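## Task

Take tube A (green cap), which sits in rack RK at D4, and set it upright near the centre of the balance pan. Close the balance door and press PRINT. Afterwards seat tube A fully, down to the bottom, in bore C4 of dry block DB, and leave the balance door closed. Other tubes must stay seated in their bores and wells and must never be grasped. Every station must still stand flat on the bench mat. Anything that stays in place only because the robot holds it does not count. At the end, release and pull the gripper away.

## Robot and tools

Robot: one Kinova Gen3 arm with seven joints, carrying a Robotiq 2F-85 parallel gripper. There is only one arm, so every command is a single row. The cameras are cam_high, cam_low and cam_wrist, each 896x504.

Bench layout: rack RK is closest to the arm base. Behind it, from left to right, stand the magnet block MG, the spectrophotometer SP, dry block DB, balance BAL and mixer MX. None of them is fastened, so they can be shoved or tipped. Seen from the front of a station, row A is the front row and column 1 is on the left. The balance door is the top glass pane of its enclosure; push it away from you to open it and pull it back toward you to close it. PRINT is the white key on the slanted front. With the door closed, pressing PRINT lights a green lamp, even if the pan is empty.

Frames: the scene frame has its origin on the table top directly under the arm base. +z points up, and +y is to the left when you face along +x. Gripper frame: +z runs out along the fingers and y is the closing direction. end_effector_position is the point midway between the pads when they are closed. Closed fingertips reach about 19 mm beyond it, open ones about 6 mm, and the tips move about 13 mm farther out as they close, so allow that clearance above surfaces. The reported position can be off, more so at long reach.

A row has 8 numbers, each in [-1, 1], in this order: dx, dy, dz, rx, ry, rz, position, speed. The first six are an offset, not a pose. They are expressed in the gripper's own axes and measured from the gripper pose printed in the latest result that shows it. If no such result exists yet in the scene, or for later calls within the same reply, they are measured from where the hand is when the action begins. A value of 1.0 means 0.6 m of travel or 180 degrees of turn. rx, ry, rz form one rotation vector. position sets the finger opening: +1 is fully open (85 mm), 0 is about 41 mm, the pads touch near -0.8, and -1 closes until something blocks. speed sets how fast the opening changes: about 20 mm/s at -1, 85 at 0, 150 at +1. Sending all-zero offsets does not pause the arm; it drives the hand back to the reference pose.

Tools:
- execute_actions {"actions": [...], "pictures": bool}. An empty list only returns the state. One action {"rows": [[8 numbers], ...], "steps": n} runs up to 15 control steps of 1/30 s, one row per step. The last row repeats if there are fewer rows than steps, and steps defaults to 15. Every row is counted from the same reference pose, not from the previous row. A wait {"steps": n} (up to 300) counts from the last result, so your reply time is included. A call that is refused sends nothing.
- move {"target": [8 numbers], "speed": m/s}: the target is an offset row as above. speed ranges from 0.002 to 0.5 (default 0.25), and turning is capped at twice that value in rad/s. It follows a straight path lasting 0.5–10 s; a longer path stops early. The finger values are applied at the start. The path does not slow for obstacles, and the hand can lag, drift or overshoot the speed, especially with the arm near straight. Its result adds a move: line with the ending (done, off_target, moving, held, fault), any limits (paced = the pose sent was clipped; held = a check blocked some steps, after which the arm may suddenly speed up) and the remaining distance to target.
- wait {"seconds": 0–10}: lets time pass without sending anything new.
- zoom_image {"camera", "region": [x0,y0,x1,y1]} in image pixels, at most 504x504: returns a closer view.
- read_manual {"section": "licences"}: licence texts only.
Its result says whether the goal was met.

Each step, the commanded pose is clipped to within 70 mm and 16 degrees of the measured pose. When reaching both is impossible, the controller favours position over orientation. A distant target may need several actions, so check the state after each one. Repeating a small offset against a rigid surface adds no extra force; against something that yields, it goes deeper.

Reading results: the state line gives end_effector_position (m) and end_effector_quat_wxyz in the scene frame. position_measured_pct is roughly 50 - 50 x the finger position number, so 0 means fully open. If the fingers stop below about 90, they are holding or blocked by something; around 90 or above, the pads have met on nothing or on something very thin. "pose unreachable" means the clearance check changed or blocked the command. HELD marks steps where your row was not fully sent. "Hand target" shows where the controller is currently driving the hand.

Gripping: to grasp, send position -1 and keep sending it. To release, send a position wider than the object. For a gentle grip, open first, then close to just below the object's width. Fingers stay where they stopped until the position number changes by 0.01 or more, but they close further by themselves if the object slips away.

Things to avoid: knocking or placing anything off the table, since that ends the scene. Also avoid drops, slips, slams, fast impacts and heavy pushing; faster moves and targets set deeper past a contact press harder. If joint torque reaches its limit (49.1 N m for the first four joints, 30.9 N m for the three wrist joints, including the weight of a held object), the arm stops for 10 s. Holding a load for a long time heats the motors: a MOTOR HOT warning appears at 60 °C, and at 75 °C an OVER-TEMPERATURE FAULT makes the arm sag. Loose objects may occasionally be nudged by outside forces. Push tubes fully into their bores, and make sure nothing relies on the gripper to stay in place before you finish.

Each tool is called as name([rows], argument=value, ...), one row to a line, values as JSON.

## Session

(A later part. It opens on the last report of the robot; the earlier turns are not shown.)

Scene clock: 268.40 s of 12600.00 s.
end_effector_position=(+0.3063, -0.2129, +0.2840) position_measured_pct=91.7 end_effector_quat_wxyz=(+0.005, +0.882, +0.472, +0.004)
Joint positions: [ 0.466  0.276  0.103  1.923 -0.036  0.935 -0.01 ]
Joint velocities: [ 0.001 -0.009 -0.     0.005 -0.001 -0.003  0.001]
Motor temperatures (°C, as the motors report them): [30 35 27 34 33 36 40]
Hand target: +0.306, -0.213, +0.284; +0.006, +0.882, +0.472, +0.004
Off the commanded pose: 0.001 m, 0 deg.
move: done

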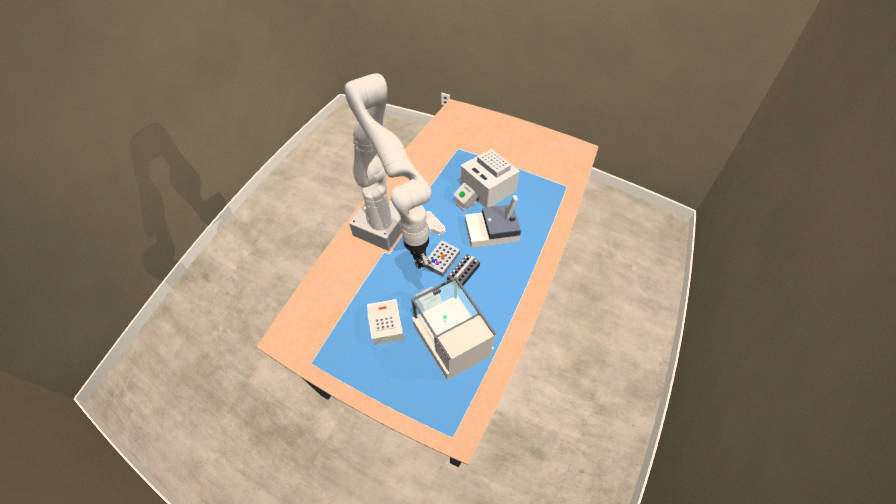

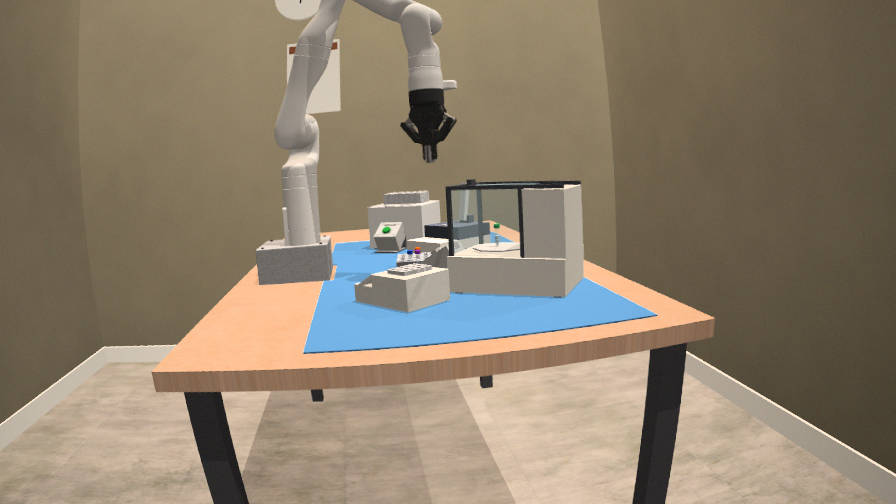

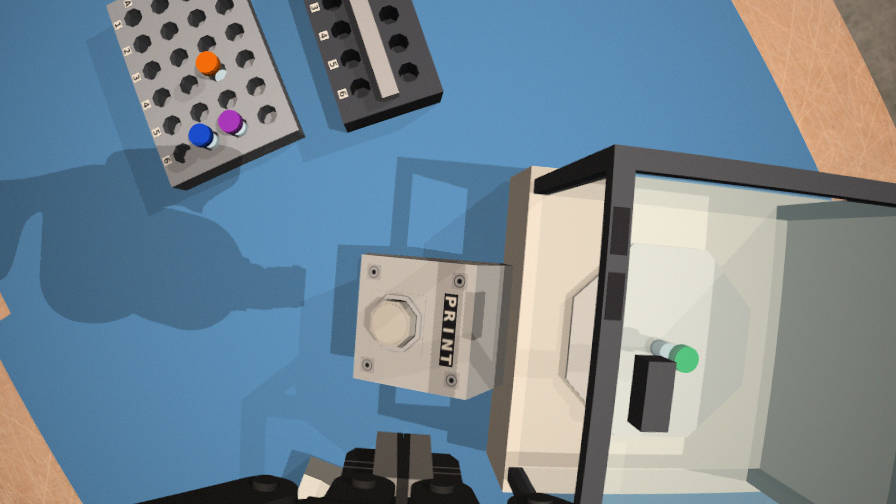

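move(target=[0.016, -0.016, 0.25, 0, 0, -0.5, -1, 0], speed=0.1)

Scene clock: 285.80 s of 12600.00 s.
end_effector_position=(+0.3055, -0.2010, +0.1342) position_measured_pct=91.7 end_effector_quat_wxyz=(+0.006, +0.290, +0.957, -0.002)
Joint positions: [ 0.695  0.576 -0.238  2.122  0.295  0.463  1.206]
Joint velocities: [ 0.001  0.003  0.     0.001  0.002 -0.003  0.005]
Motor temperatures (°C, as the motors report them): [30 35 27 34 33 36 40]
Hand target: +0.305, -0.201, +0.134; +0.006, +0.290, +0.957, -0.002
Off the commanded pose: 0.001 m, 0 deg.
move: done

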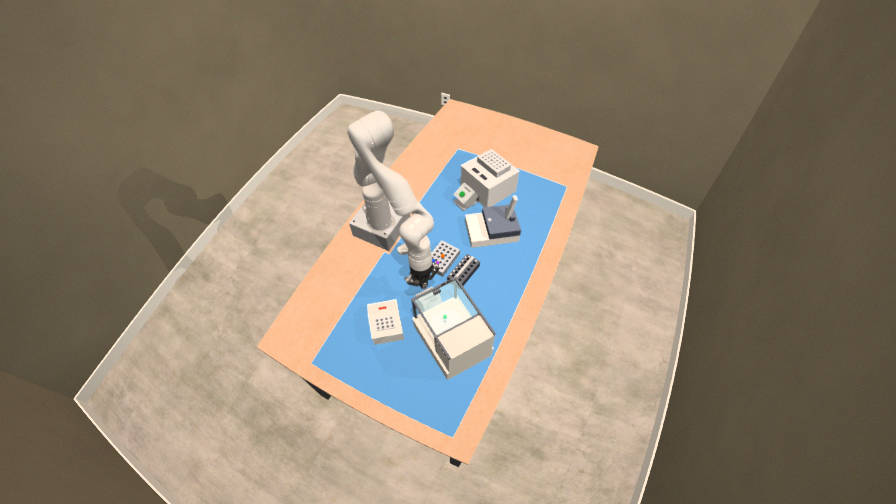

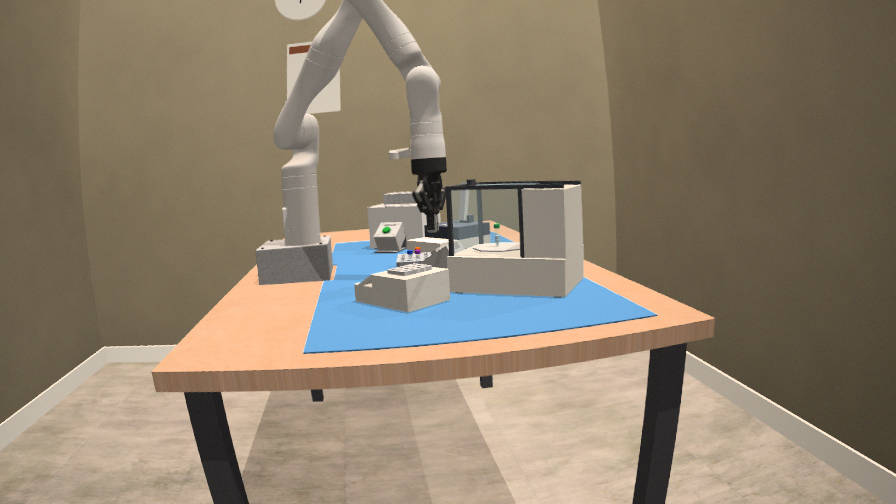

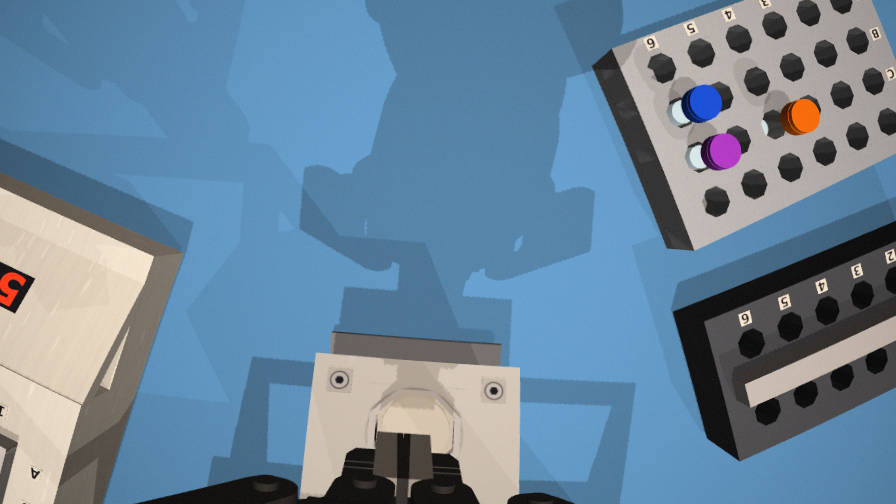

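move(target=[-0.006, 0.004, 0.055, 0, 0, 0, -1, 0], speed=0.03)

move(target=[0, 0, 0.02, 0, 0, 0, -1, 0], speed=0.004)

Scene clock: 294.13 s of 12600.00 s.
end_effector_position=(+0.3103, -0.2015, +0.1015) position_measured_pct=91.7 end_effector_quat_wxyz=(+0.007, +0.290, +0.957, -0.002)
Joint positions: [ 0.653  0.661 -0.19   2.126  0.33   0.37   1.169]
Joint velocities: [-0.003  0.005 -0.     0.     0.004 -0.005 -0.003]
Motor temperatures (°C, as the motors report them): [30 35 27 34 33 36 40]
Hand target: +0.310, -0.201, +0.101; +0.006, +0.290, +0.957, -0.002
Off the commanded pose: 0.000 m, 0 deg.
move: done

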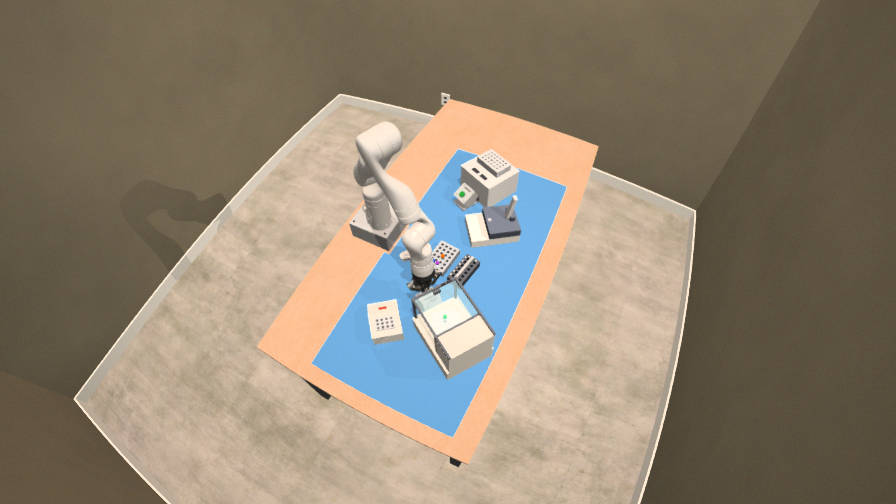

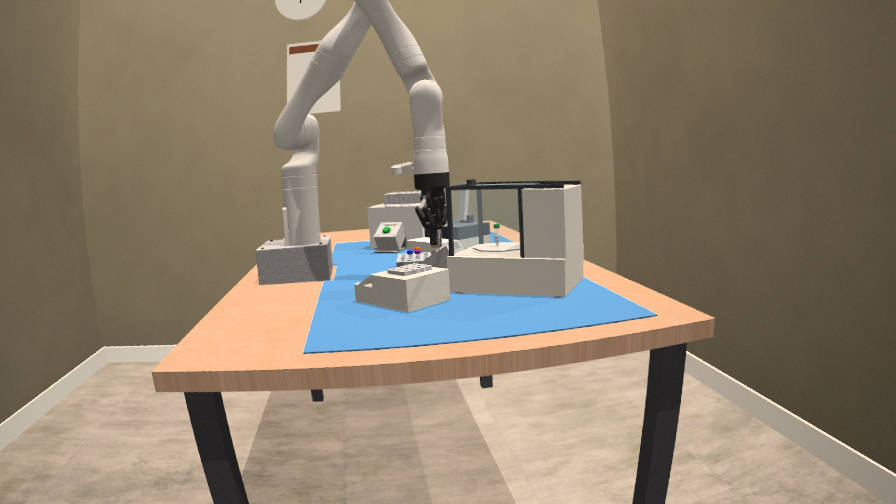

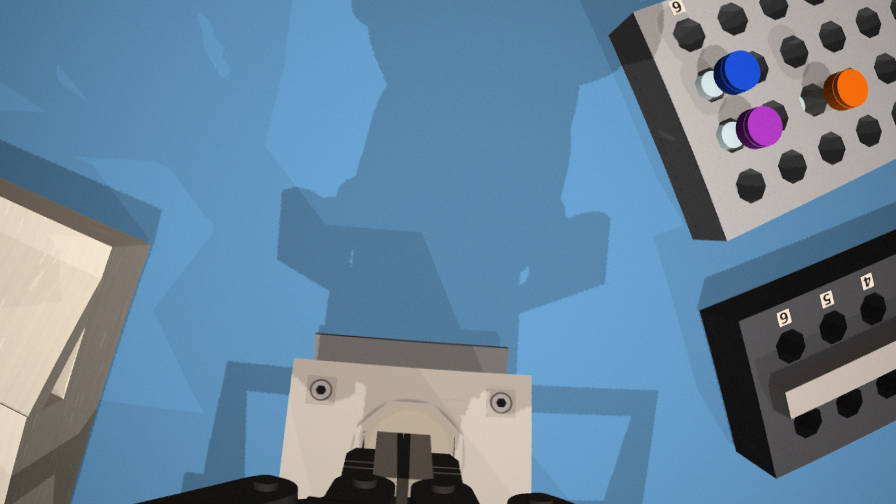

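Scene clock: 297.37 s of 12600.00 s.
end_effector_position=(+0.3122, -0.2028, +0.0949) position_measured_pct=91.7 end_effector_quat_wxyz=(+0.011, +0.290, +0.957, -0.004)
Joint positions: [ 0.639  0.677 -0.172  2.131  0.341  0.339  1.159]
Joint velocities: [-0.001 -0.     0.    -0.     0.001 -0.    -0.002]
Motor temperatures (°C, as the motors report them): [30 35 27 34 33 36 40]
Hand target: +0.310, -0.202, +0.090; +0.007, +0.290, +0.957, -0.002
Off the commanded pose: 0.006 m, 1 deg.
move: off_target

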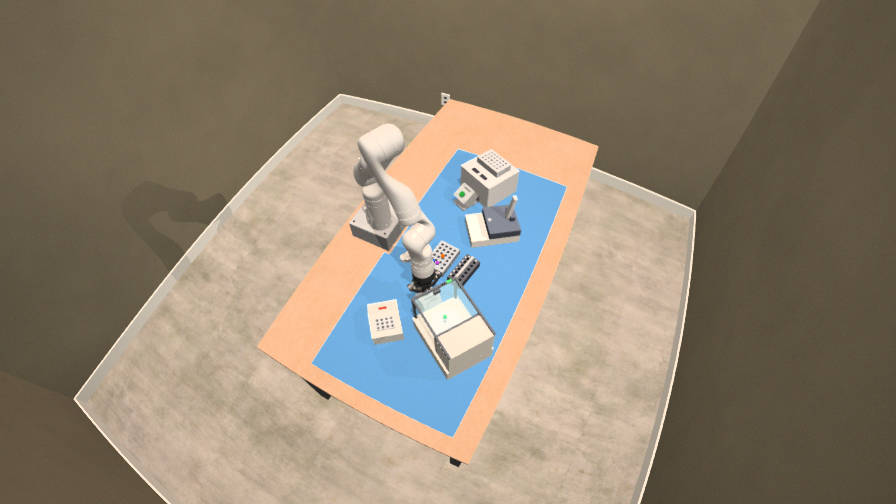

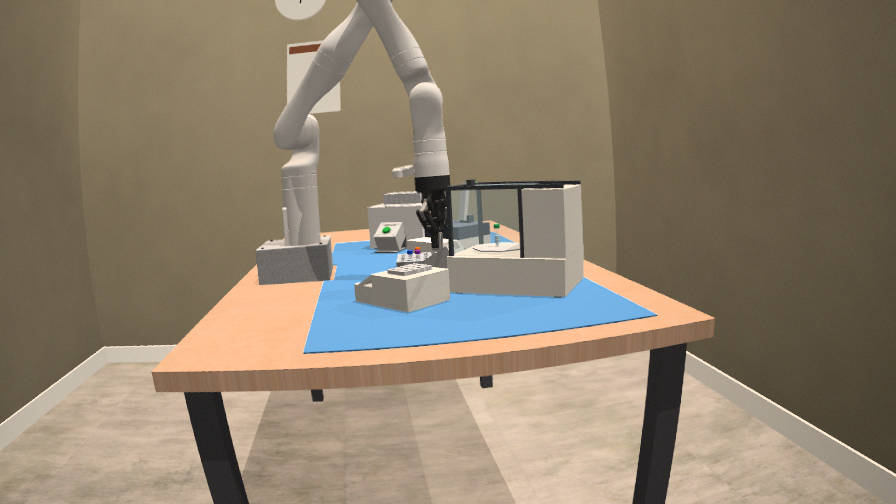

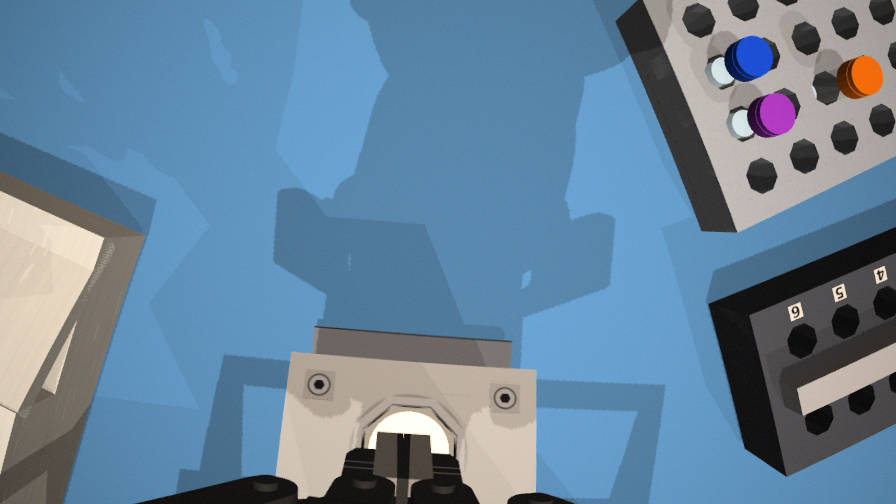

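move(target=[0.004, 0, -0.05, 0, 0, 0, -1, 0], speed=0.02)

zoom_image(camera="cam_high", region=[390, 240, 510, 340])

Scene clock: 302.80 s of 12600.00 s.
end_effector_position=(+0.3096, -0.2009, +0.1246) position_measured_pct=91.7 end_effector_quat_wxyz=(+0.011, +0.290, +0.957, -0.004)
Joint positions: [ 0.672  0.6   -0.218  2.127  0.311  0.424  1.186]
Joint velocities: [ 0.002 -0.005 -0.003 -0.001 -0.001  0.001  0.002]
Motor temperatures (°C, as the motors report them): [30 35 27 34 33 36 40]
Hand target: +0.310, -0.201, +0.125; +0.011, +0.290, +0.957, -0.004
Off the commanded pose: 0.000 m, 0 deg.
move: done

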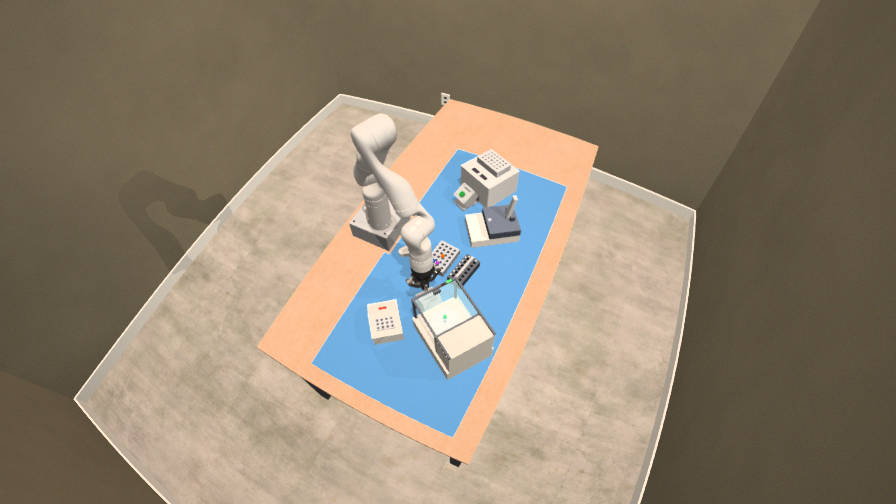

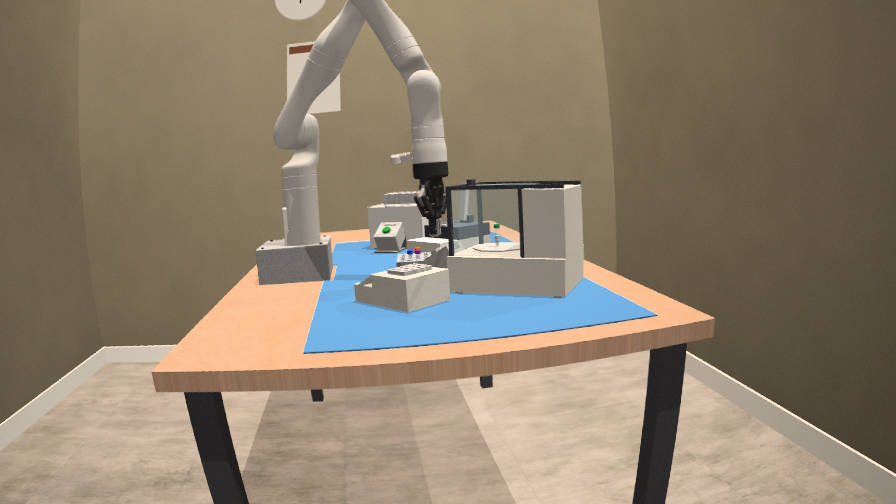

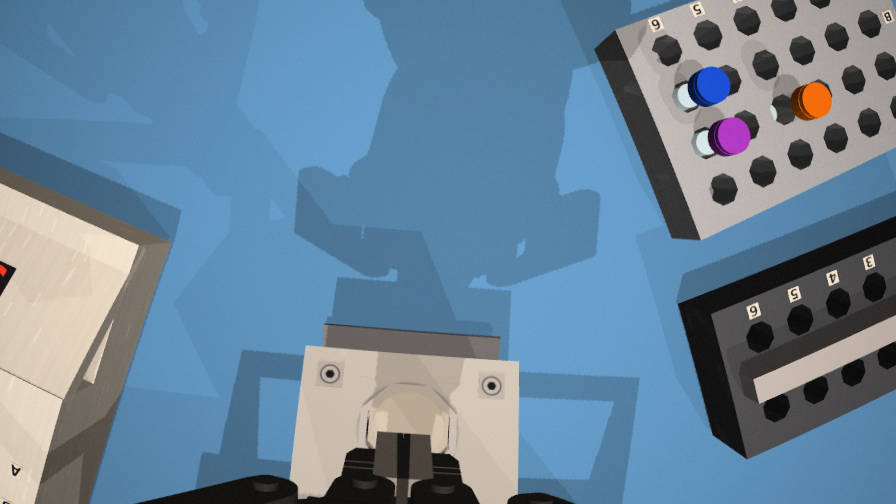

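Region (390, 240, 510, 340) of cam_high's 896x504 image, scaled by 4.200, with more detail than that image has.

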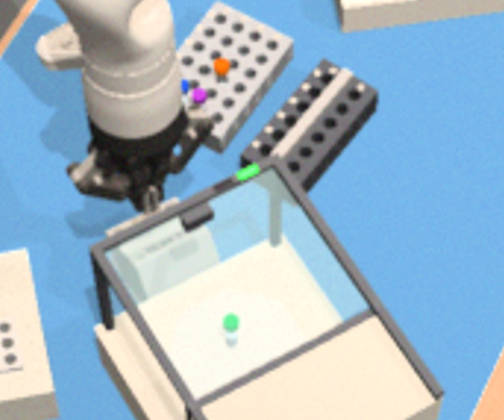

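move(target=[0, 0, -0.27, 0, 0.0074, 0, -1, 0], speed=0.12, pictures=false)

move(target=[-0.147, 0.011, 0.01, 0, 0, 0.5, 0.25, 0], speed=0.1)


Scene clock: 318.17 s of 12600.00 s.
end_effector_position=(+0.3642, -0.2023, +0.1336) position_measured_pct=37.7 end_effector_quat_wxyz=(-0.028, +0.871, +0.490, -0.001)
Joint positions: [ 0.363  0.668  0.165  1.9   -0.219  0.642  0.121]
Joint velocities: [-0.011  0.002  0.013 -0.002 -0.012  0.003  0.003]
Motor temperatures (°C, as the motors report them): [30 35 27 34 33 36 40]
Hand target: +0.384, -0.243, +0.124; +0.010, +0.881, +0.472, +0.005
Off the commanded pose: 0.049 m, 5 deg.
move: off_target

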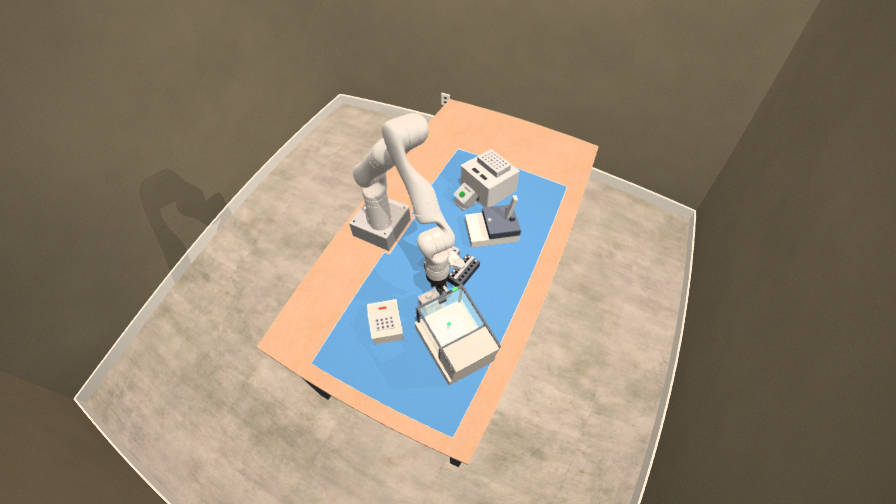

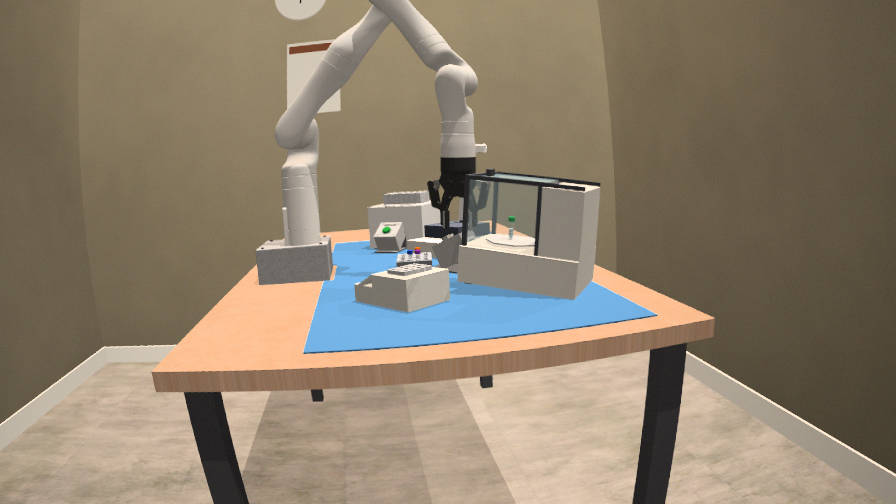

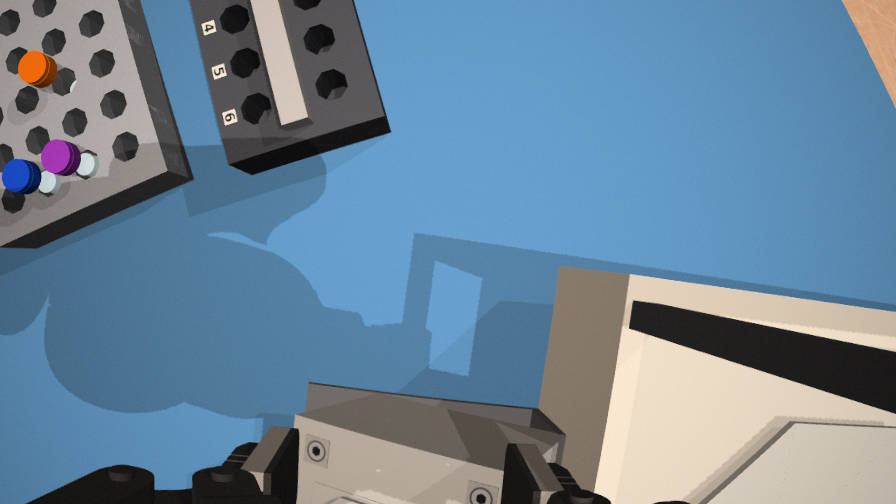

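move(target=[0, -0.08, 0, 0, 0, 0, 0.25, 0], speed=0.01)

Scene clock: 341.67 s of 12600.00 s.
end_effector_position=(+0.3231, -0.1776, +0.1358) position_measured_pct=37.7 end_effector_quat_wxyz=(-0.028, +0.871, +0.490, -0.001)
Joint positions: [ 0.351  0.599  0.161  2.06  -0.229  0.551  0.132]
Joint velocities: [-0.    -0.002  0.     0.003 -0.001 -0.002 -0.   ]
Motor temperatures (°C, as the motors report them): [31 35 28 39 33 44 40]
Hand target: +0.323, -0.178, +0.136; -0.028, +0.871, +0.490, -0.001
Off the commanded pose: 0.000 m, 0 deg.
move: done

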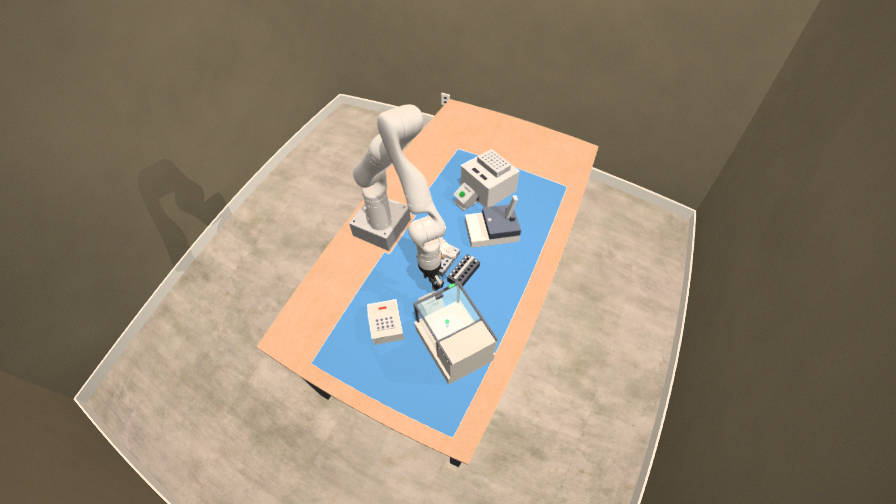

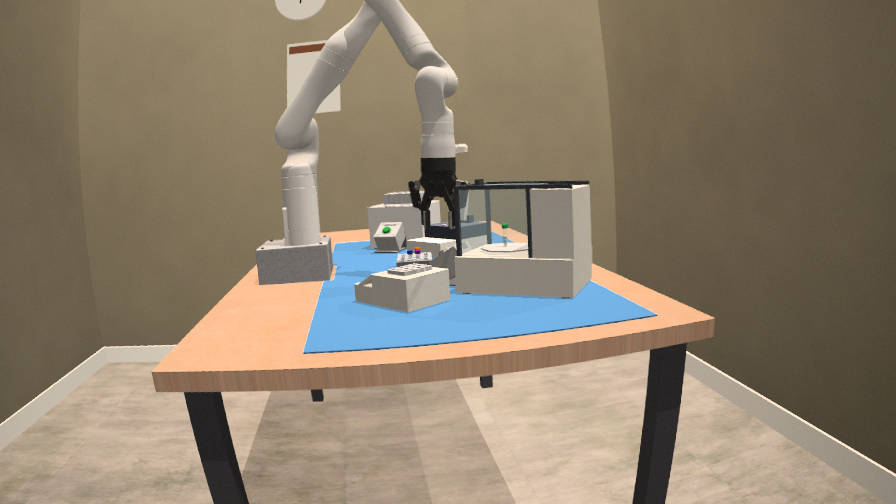

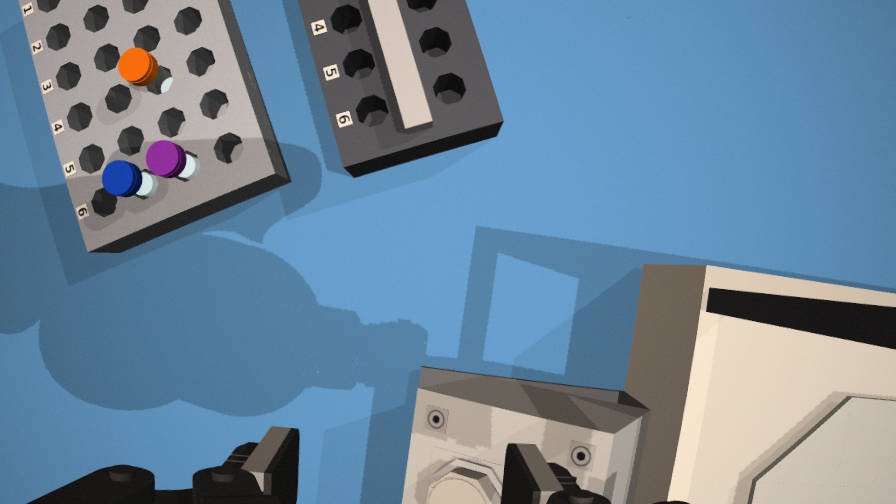

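move(target=[0, -0.02, -0.27, -0.016, -0.0083, 0, 0.25, 0], speed=0.08)

Scene clock: 349.13 s of 12600.00 s.
end_effector_position=(+0.3171, -0.1789, +0.2976) position_measured_pct=37.7 end_effector_quat_wxyz=(+0.000, +0.872, +0.490, +0.000)
Joint positions: [ 0.239  0.25   0.263  1.917 -0.077  0.987 -0.017]
Joint velocities: [-0.001 -0.005 -0.002 -0.002  0.002  0.005 -0.002]
Motor temperatures (°C, as the motors report them): [31 35 28 38 33 43 40]
Hand target: +0.317, -0.179, +0.298; +0.000, +0.872, +0.490, +0.001
Off the commanded pose: 0.001 m, 0 deg.
move: done

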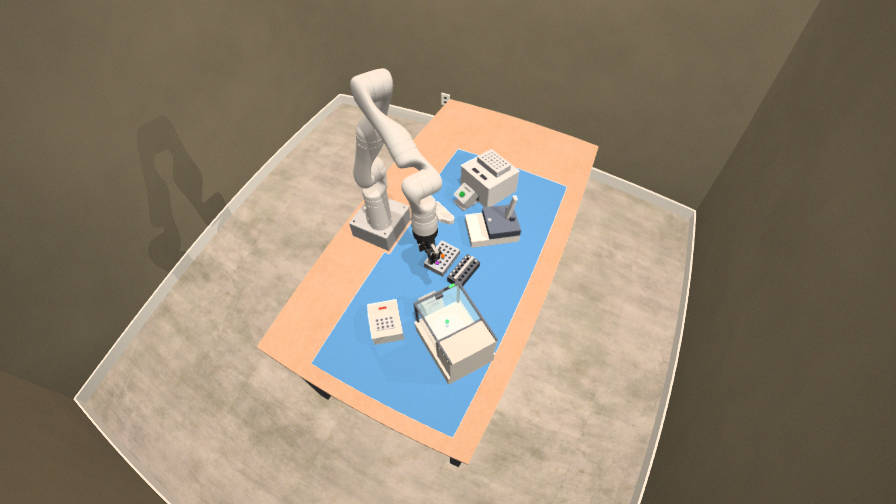

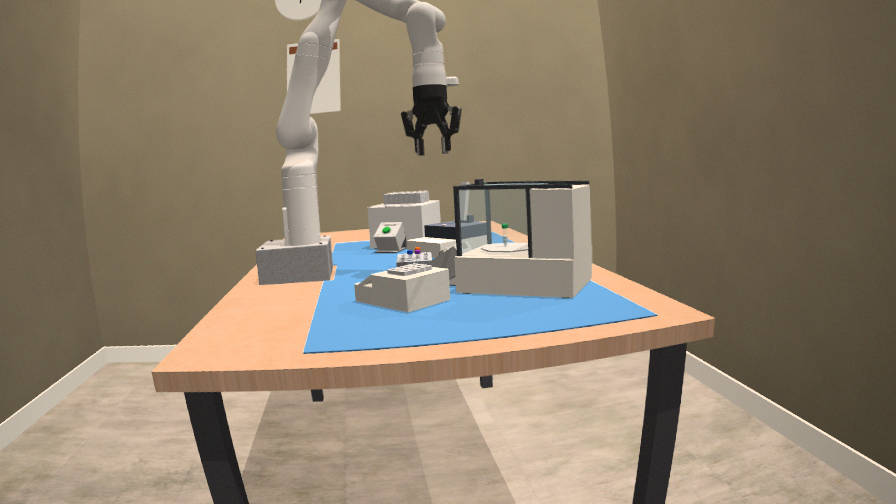

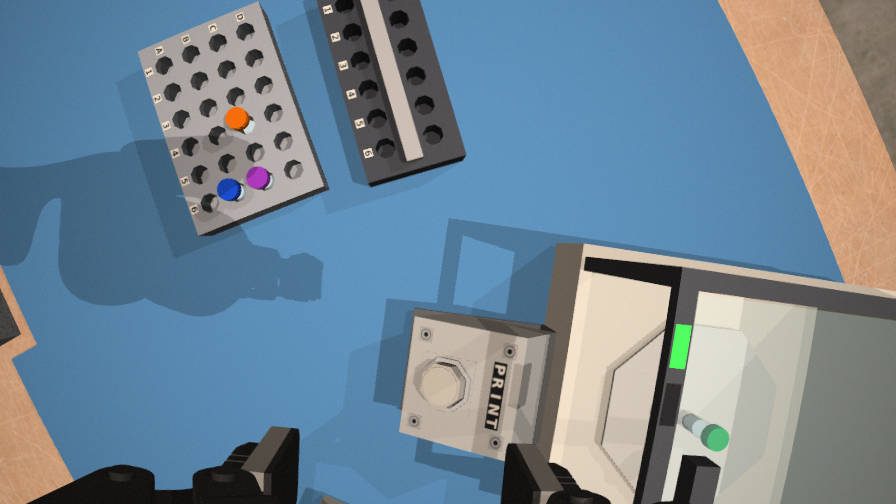

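execute_actions(actions=[])

Scene clock: 364.90 s of 12600.00 s.
end_effector_position=(+0.3172, -0.1789, +0.2978) position_measured_pct=37.7 end_effector_quat_wxyz=(+0.000, +0.872, +0.490, +0.001)
Joint positions: [ 0.239  0.249  0.263  1.917 -0.077  0.987 -0.017]
Joint velocities: [-0.     0.     0.001  0.     0.001 -0.     0.001]
Motor temperatures (°C, as the motors report them): [31 35 28 38 33 42 40]
Hand target: +0.317, -0.179, +0.298; +0.000, +0.872, +0.490, +0.001
Off the commanded pose: 0.001 m, 0 deg.
Steps of this call (steps 1 to 473: nothing new was sent). Readings (end_effector_position | what the end effector reports):
1: (+0.3171, -0.1789, +0.2976) | position_measured_pct=37.7
2: (+0.3171, -0.1789, +0.2977) | position_measured_pct=37.7
4: (+0.3171, -0.1789, +0.2977) | position_measured_pct=37.7
8: (+0.3171, -0.1789, +0.2978) | position_measured_pct=37.7
473: the state above

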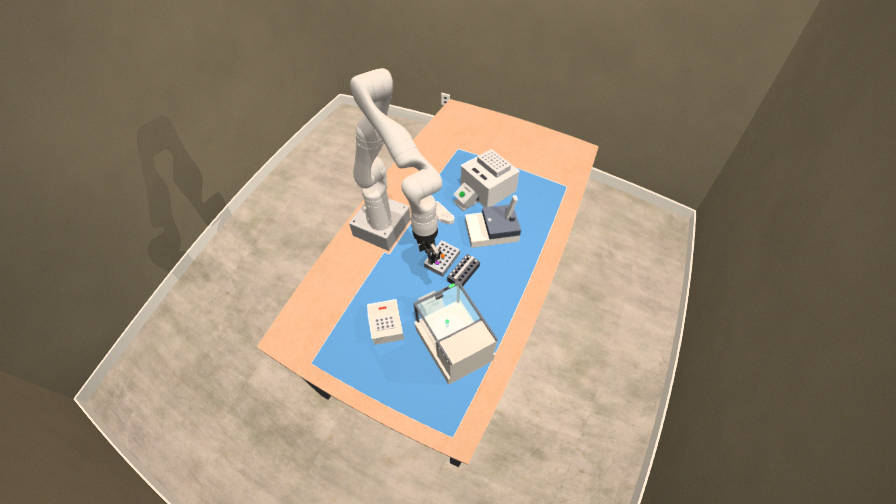

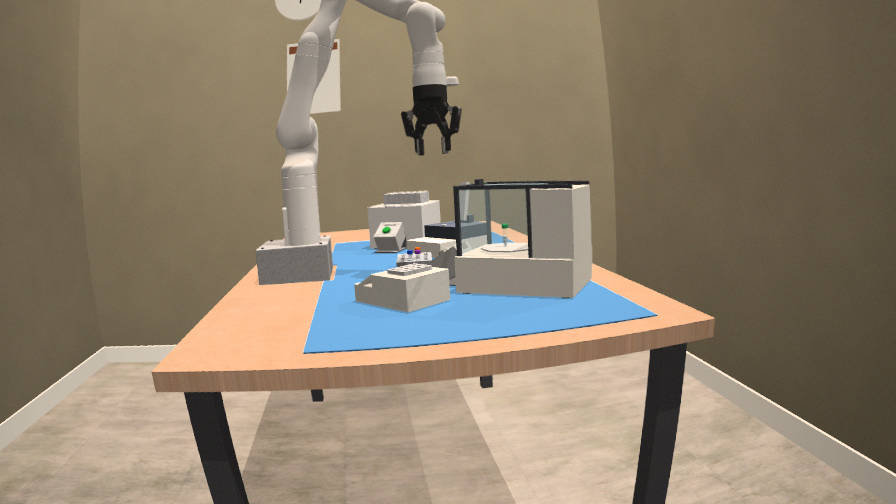

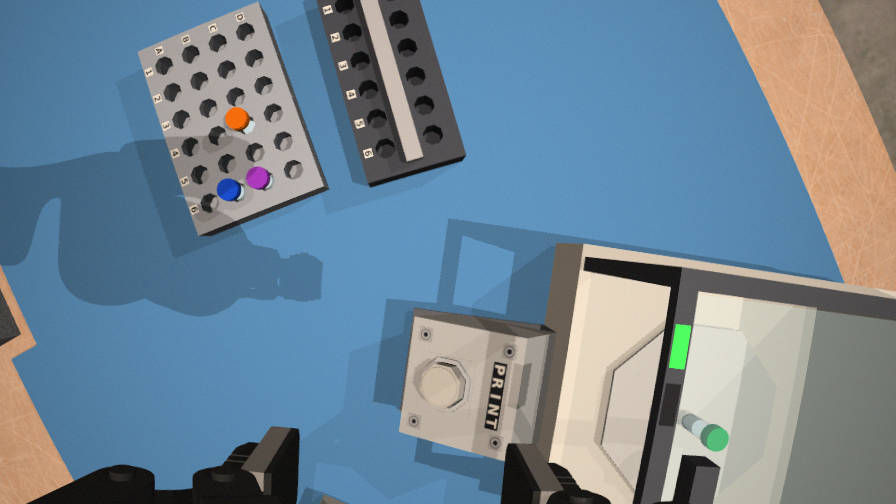

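move(target=[-0.02, 0.14, 0, 0, 0, 0.02, 0.25, 0], speed=0.15)

Scene clock: 373.13 s of 12600.00 s.
end_effector_position=(+0.3830, -0.2324, +0.2985) position_measured_pct=37.7 end_effector_quat_wxyz=(+0.001, +0.887, +0.463, +0.001)
Joint positions: [ 0.303  0.429  0.279  1.653 -0.131  1.079  0.004]
Joint velocities: [ 0.003  0.009  0.003 -0.006 -0.002  0.004  0.001]
Motor temperatures (°C, as the motors report them): [31 35 28 38 33 41 40]
Hand target: +0.383, -0.233, +0.298; +0.000, +0.887, +0.463, +0.001
Off the commanded pose: 0.001 m, 0 deg.
move: done

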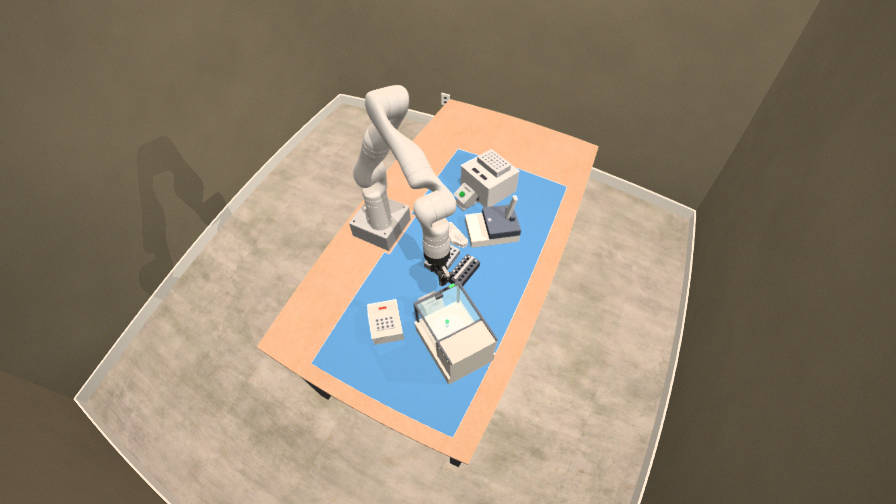

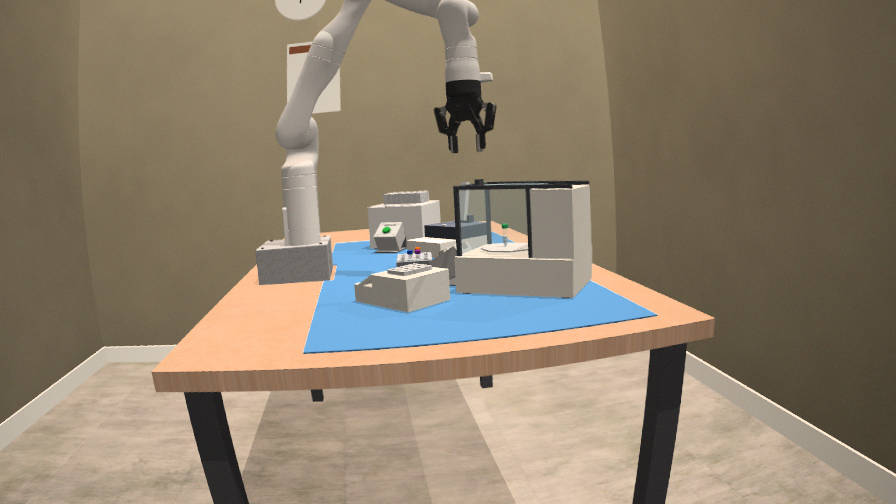

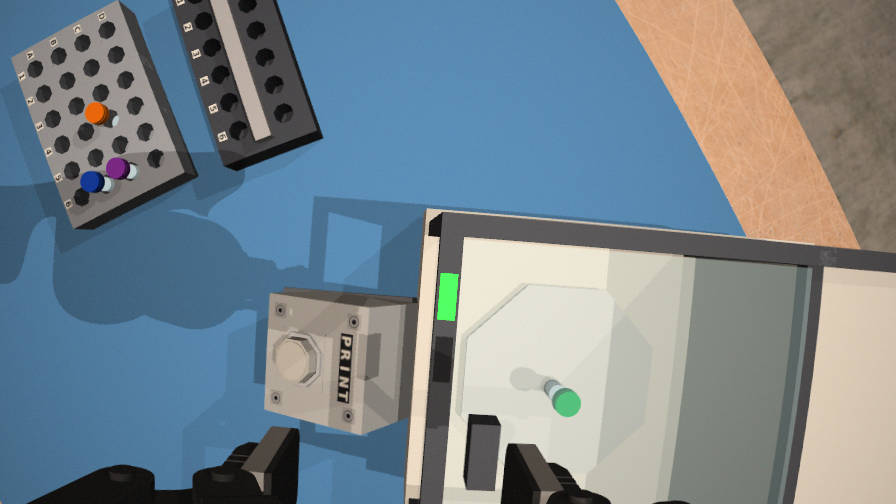

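move(target=[0, 0.037, 0.05, 0, 0, 0, 0.25, 0], speed=0.06)

Scene clock: 377.83 s of 12600.00 s.
end_effector_position=(+0.4014, -0.2450, +0.2689) position_measured_pct=37.7 end_effector_quat_wxyz=(+0.001, +0.887, +0.463, +0.001)
Joint positions: [ 0.324  0.511  0.269  1.625 -0.153  1.026  0.023]
Joint velocities: [ 0.002  0.006  0.    -0.003 -0.001 -0.003  0.001]
Motor temperatures (°C, as the motors report them): [31 35 28 38 33 41 40]
Hand target: +0.401, -0.245, +0.269; +0.001, +0.887, +0.463, +0.001
Off the commanded pose: 0.000 m, 0 deg.
move: done

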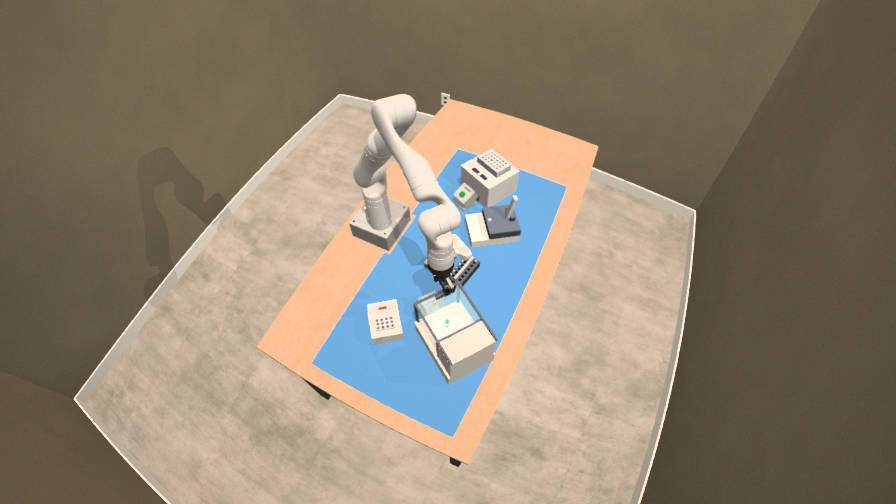

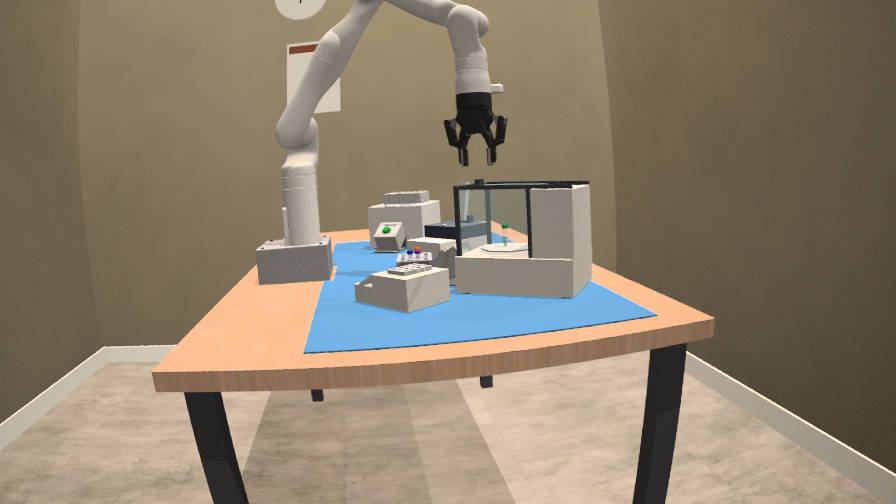

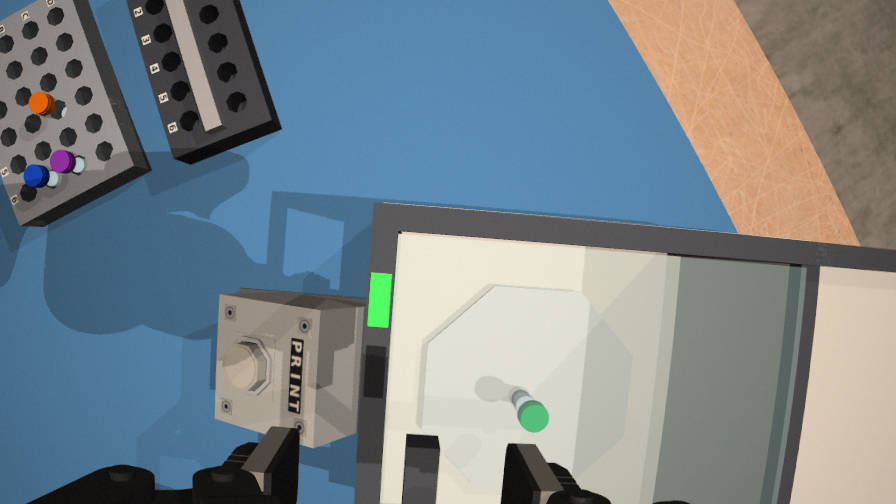

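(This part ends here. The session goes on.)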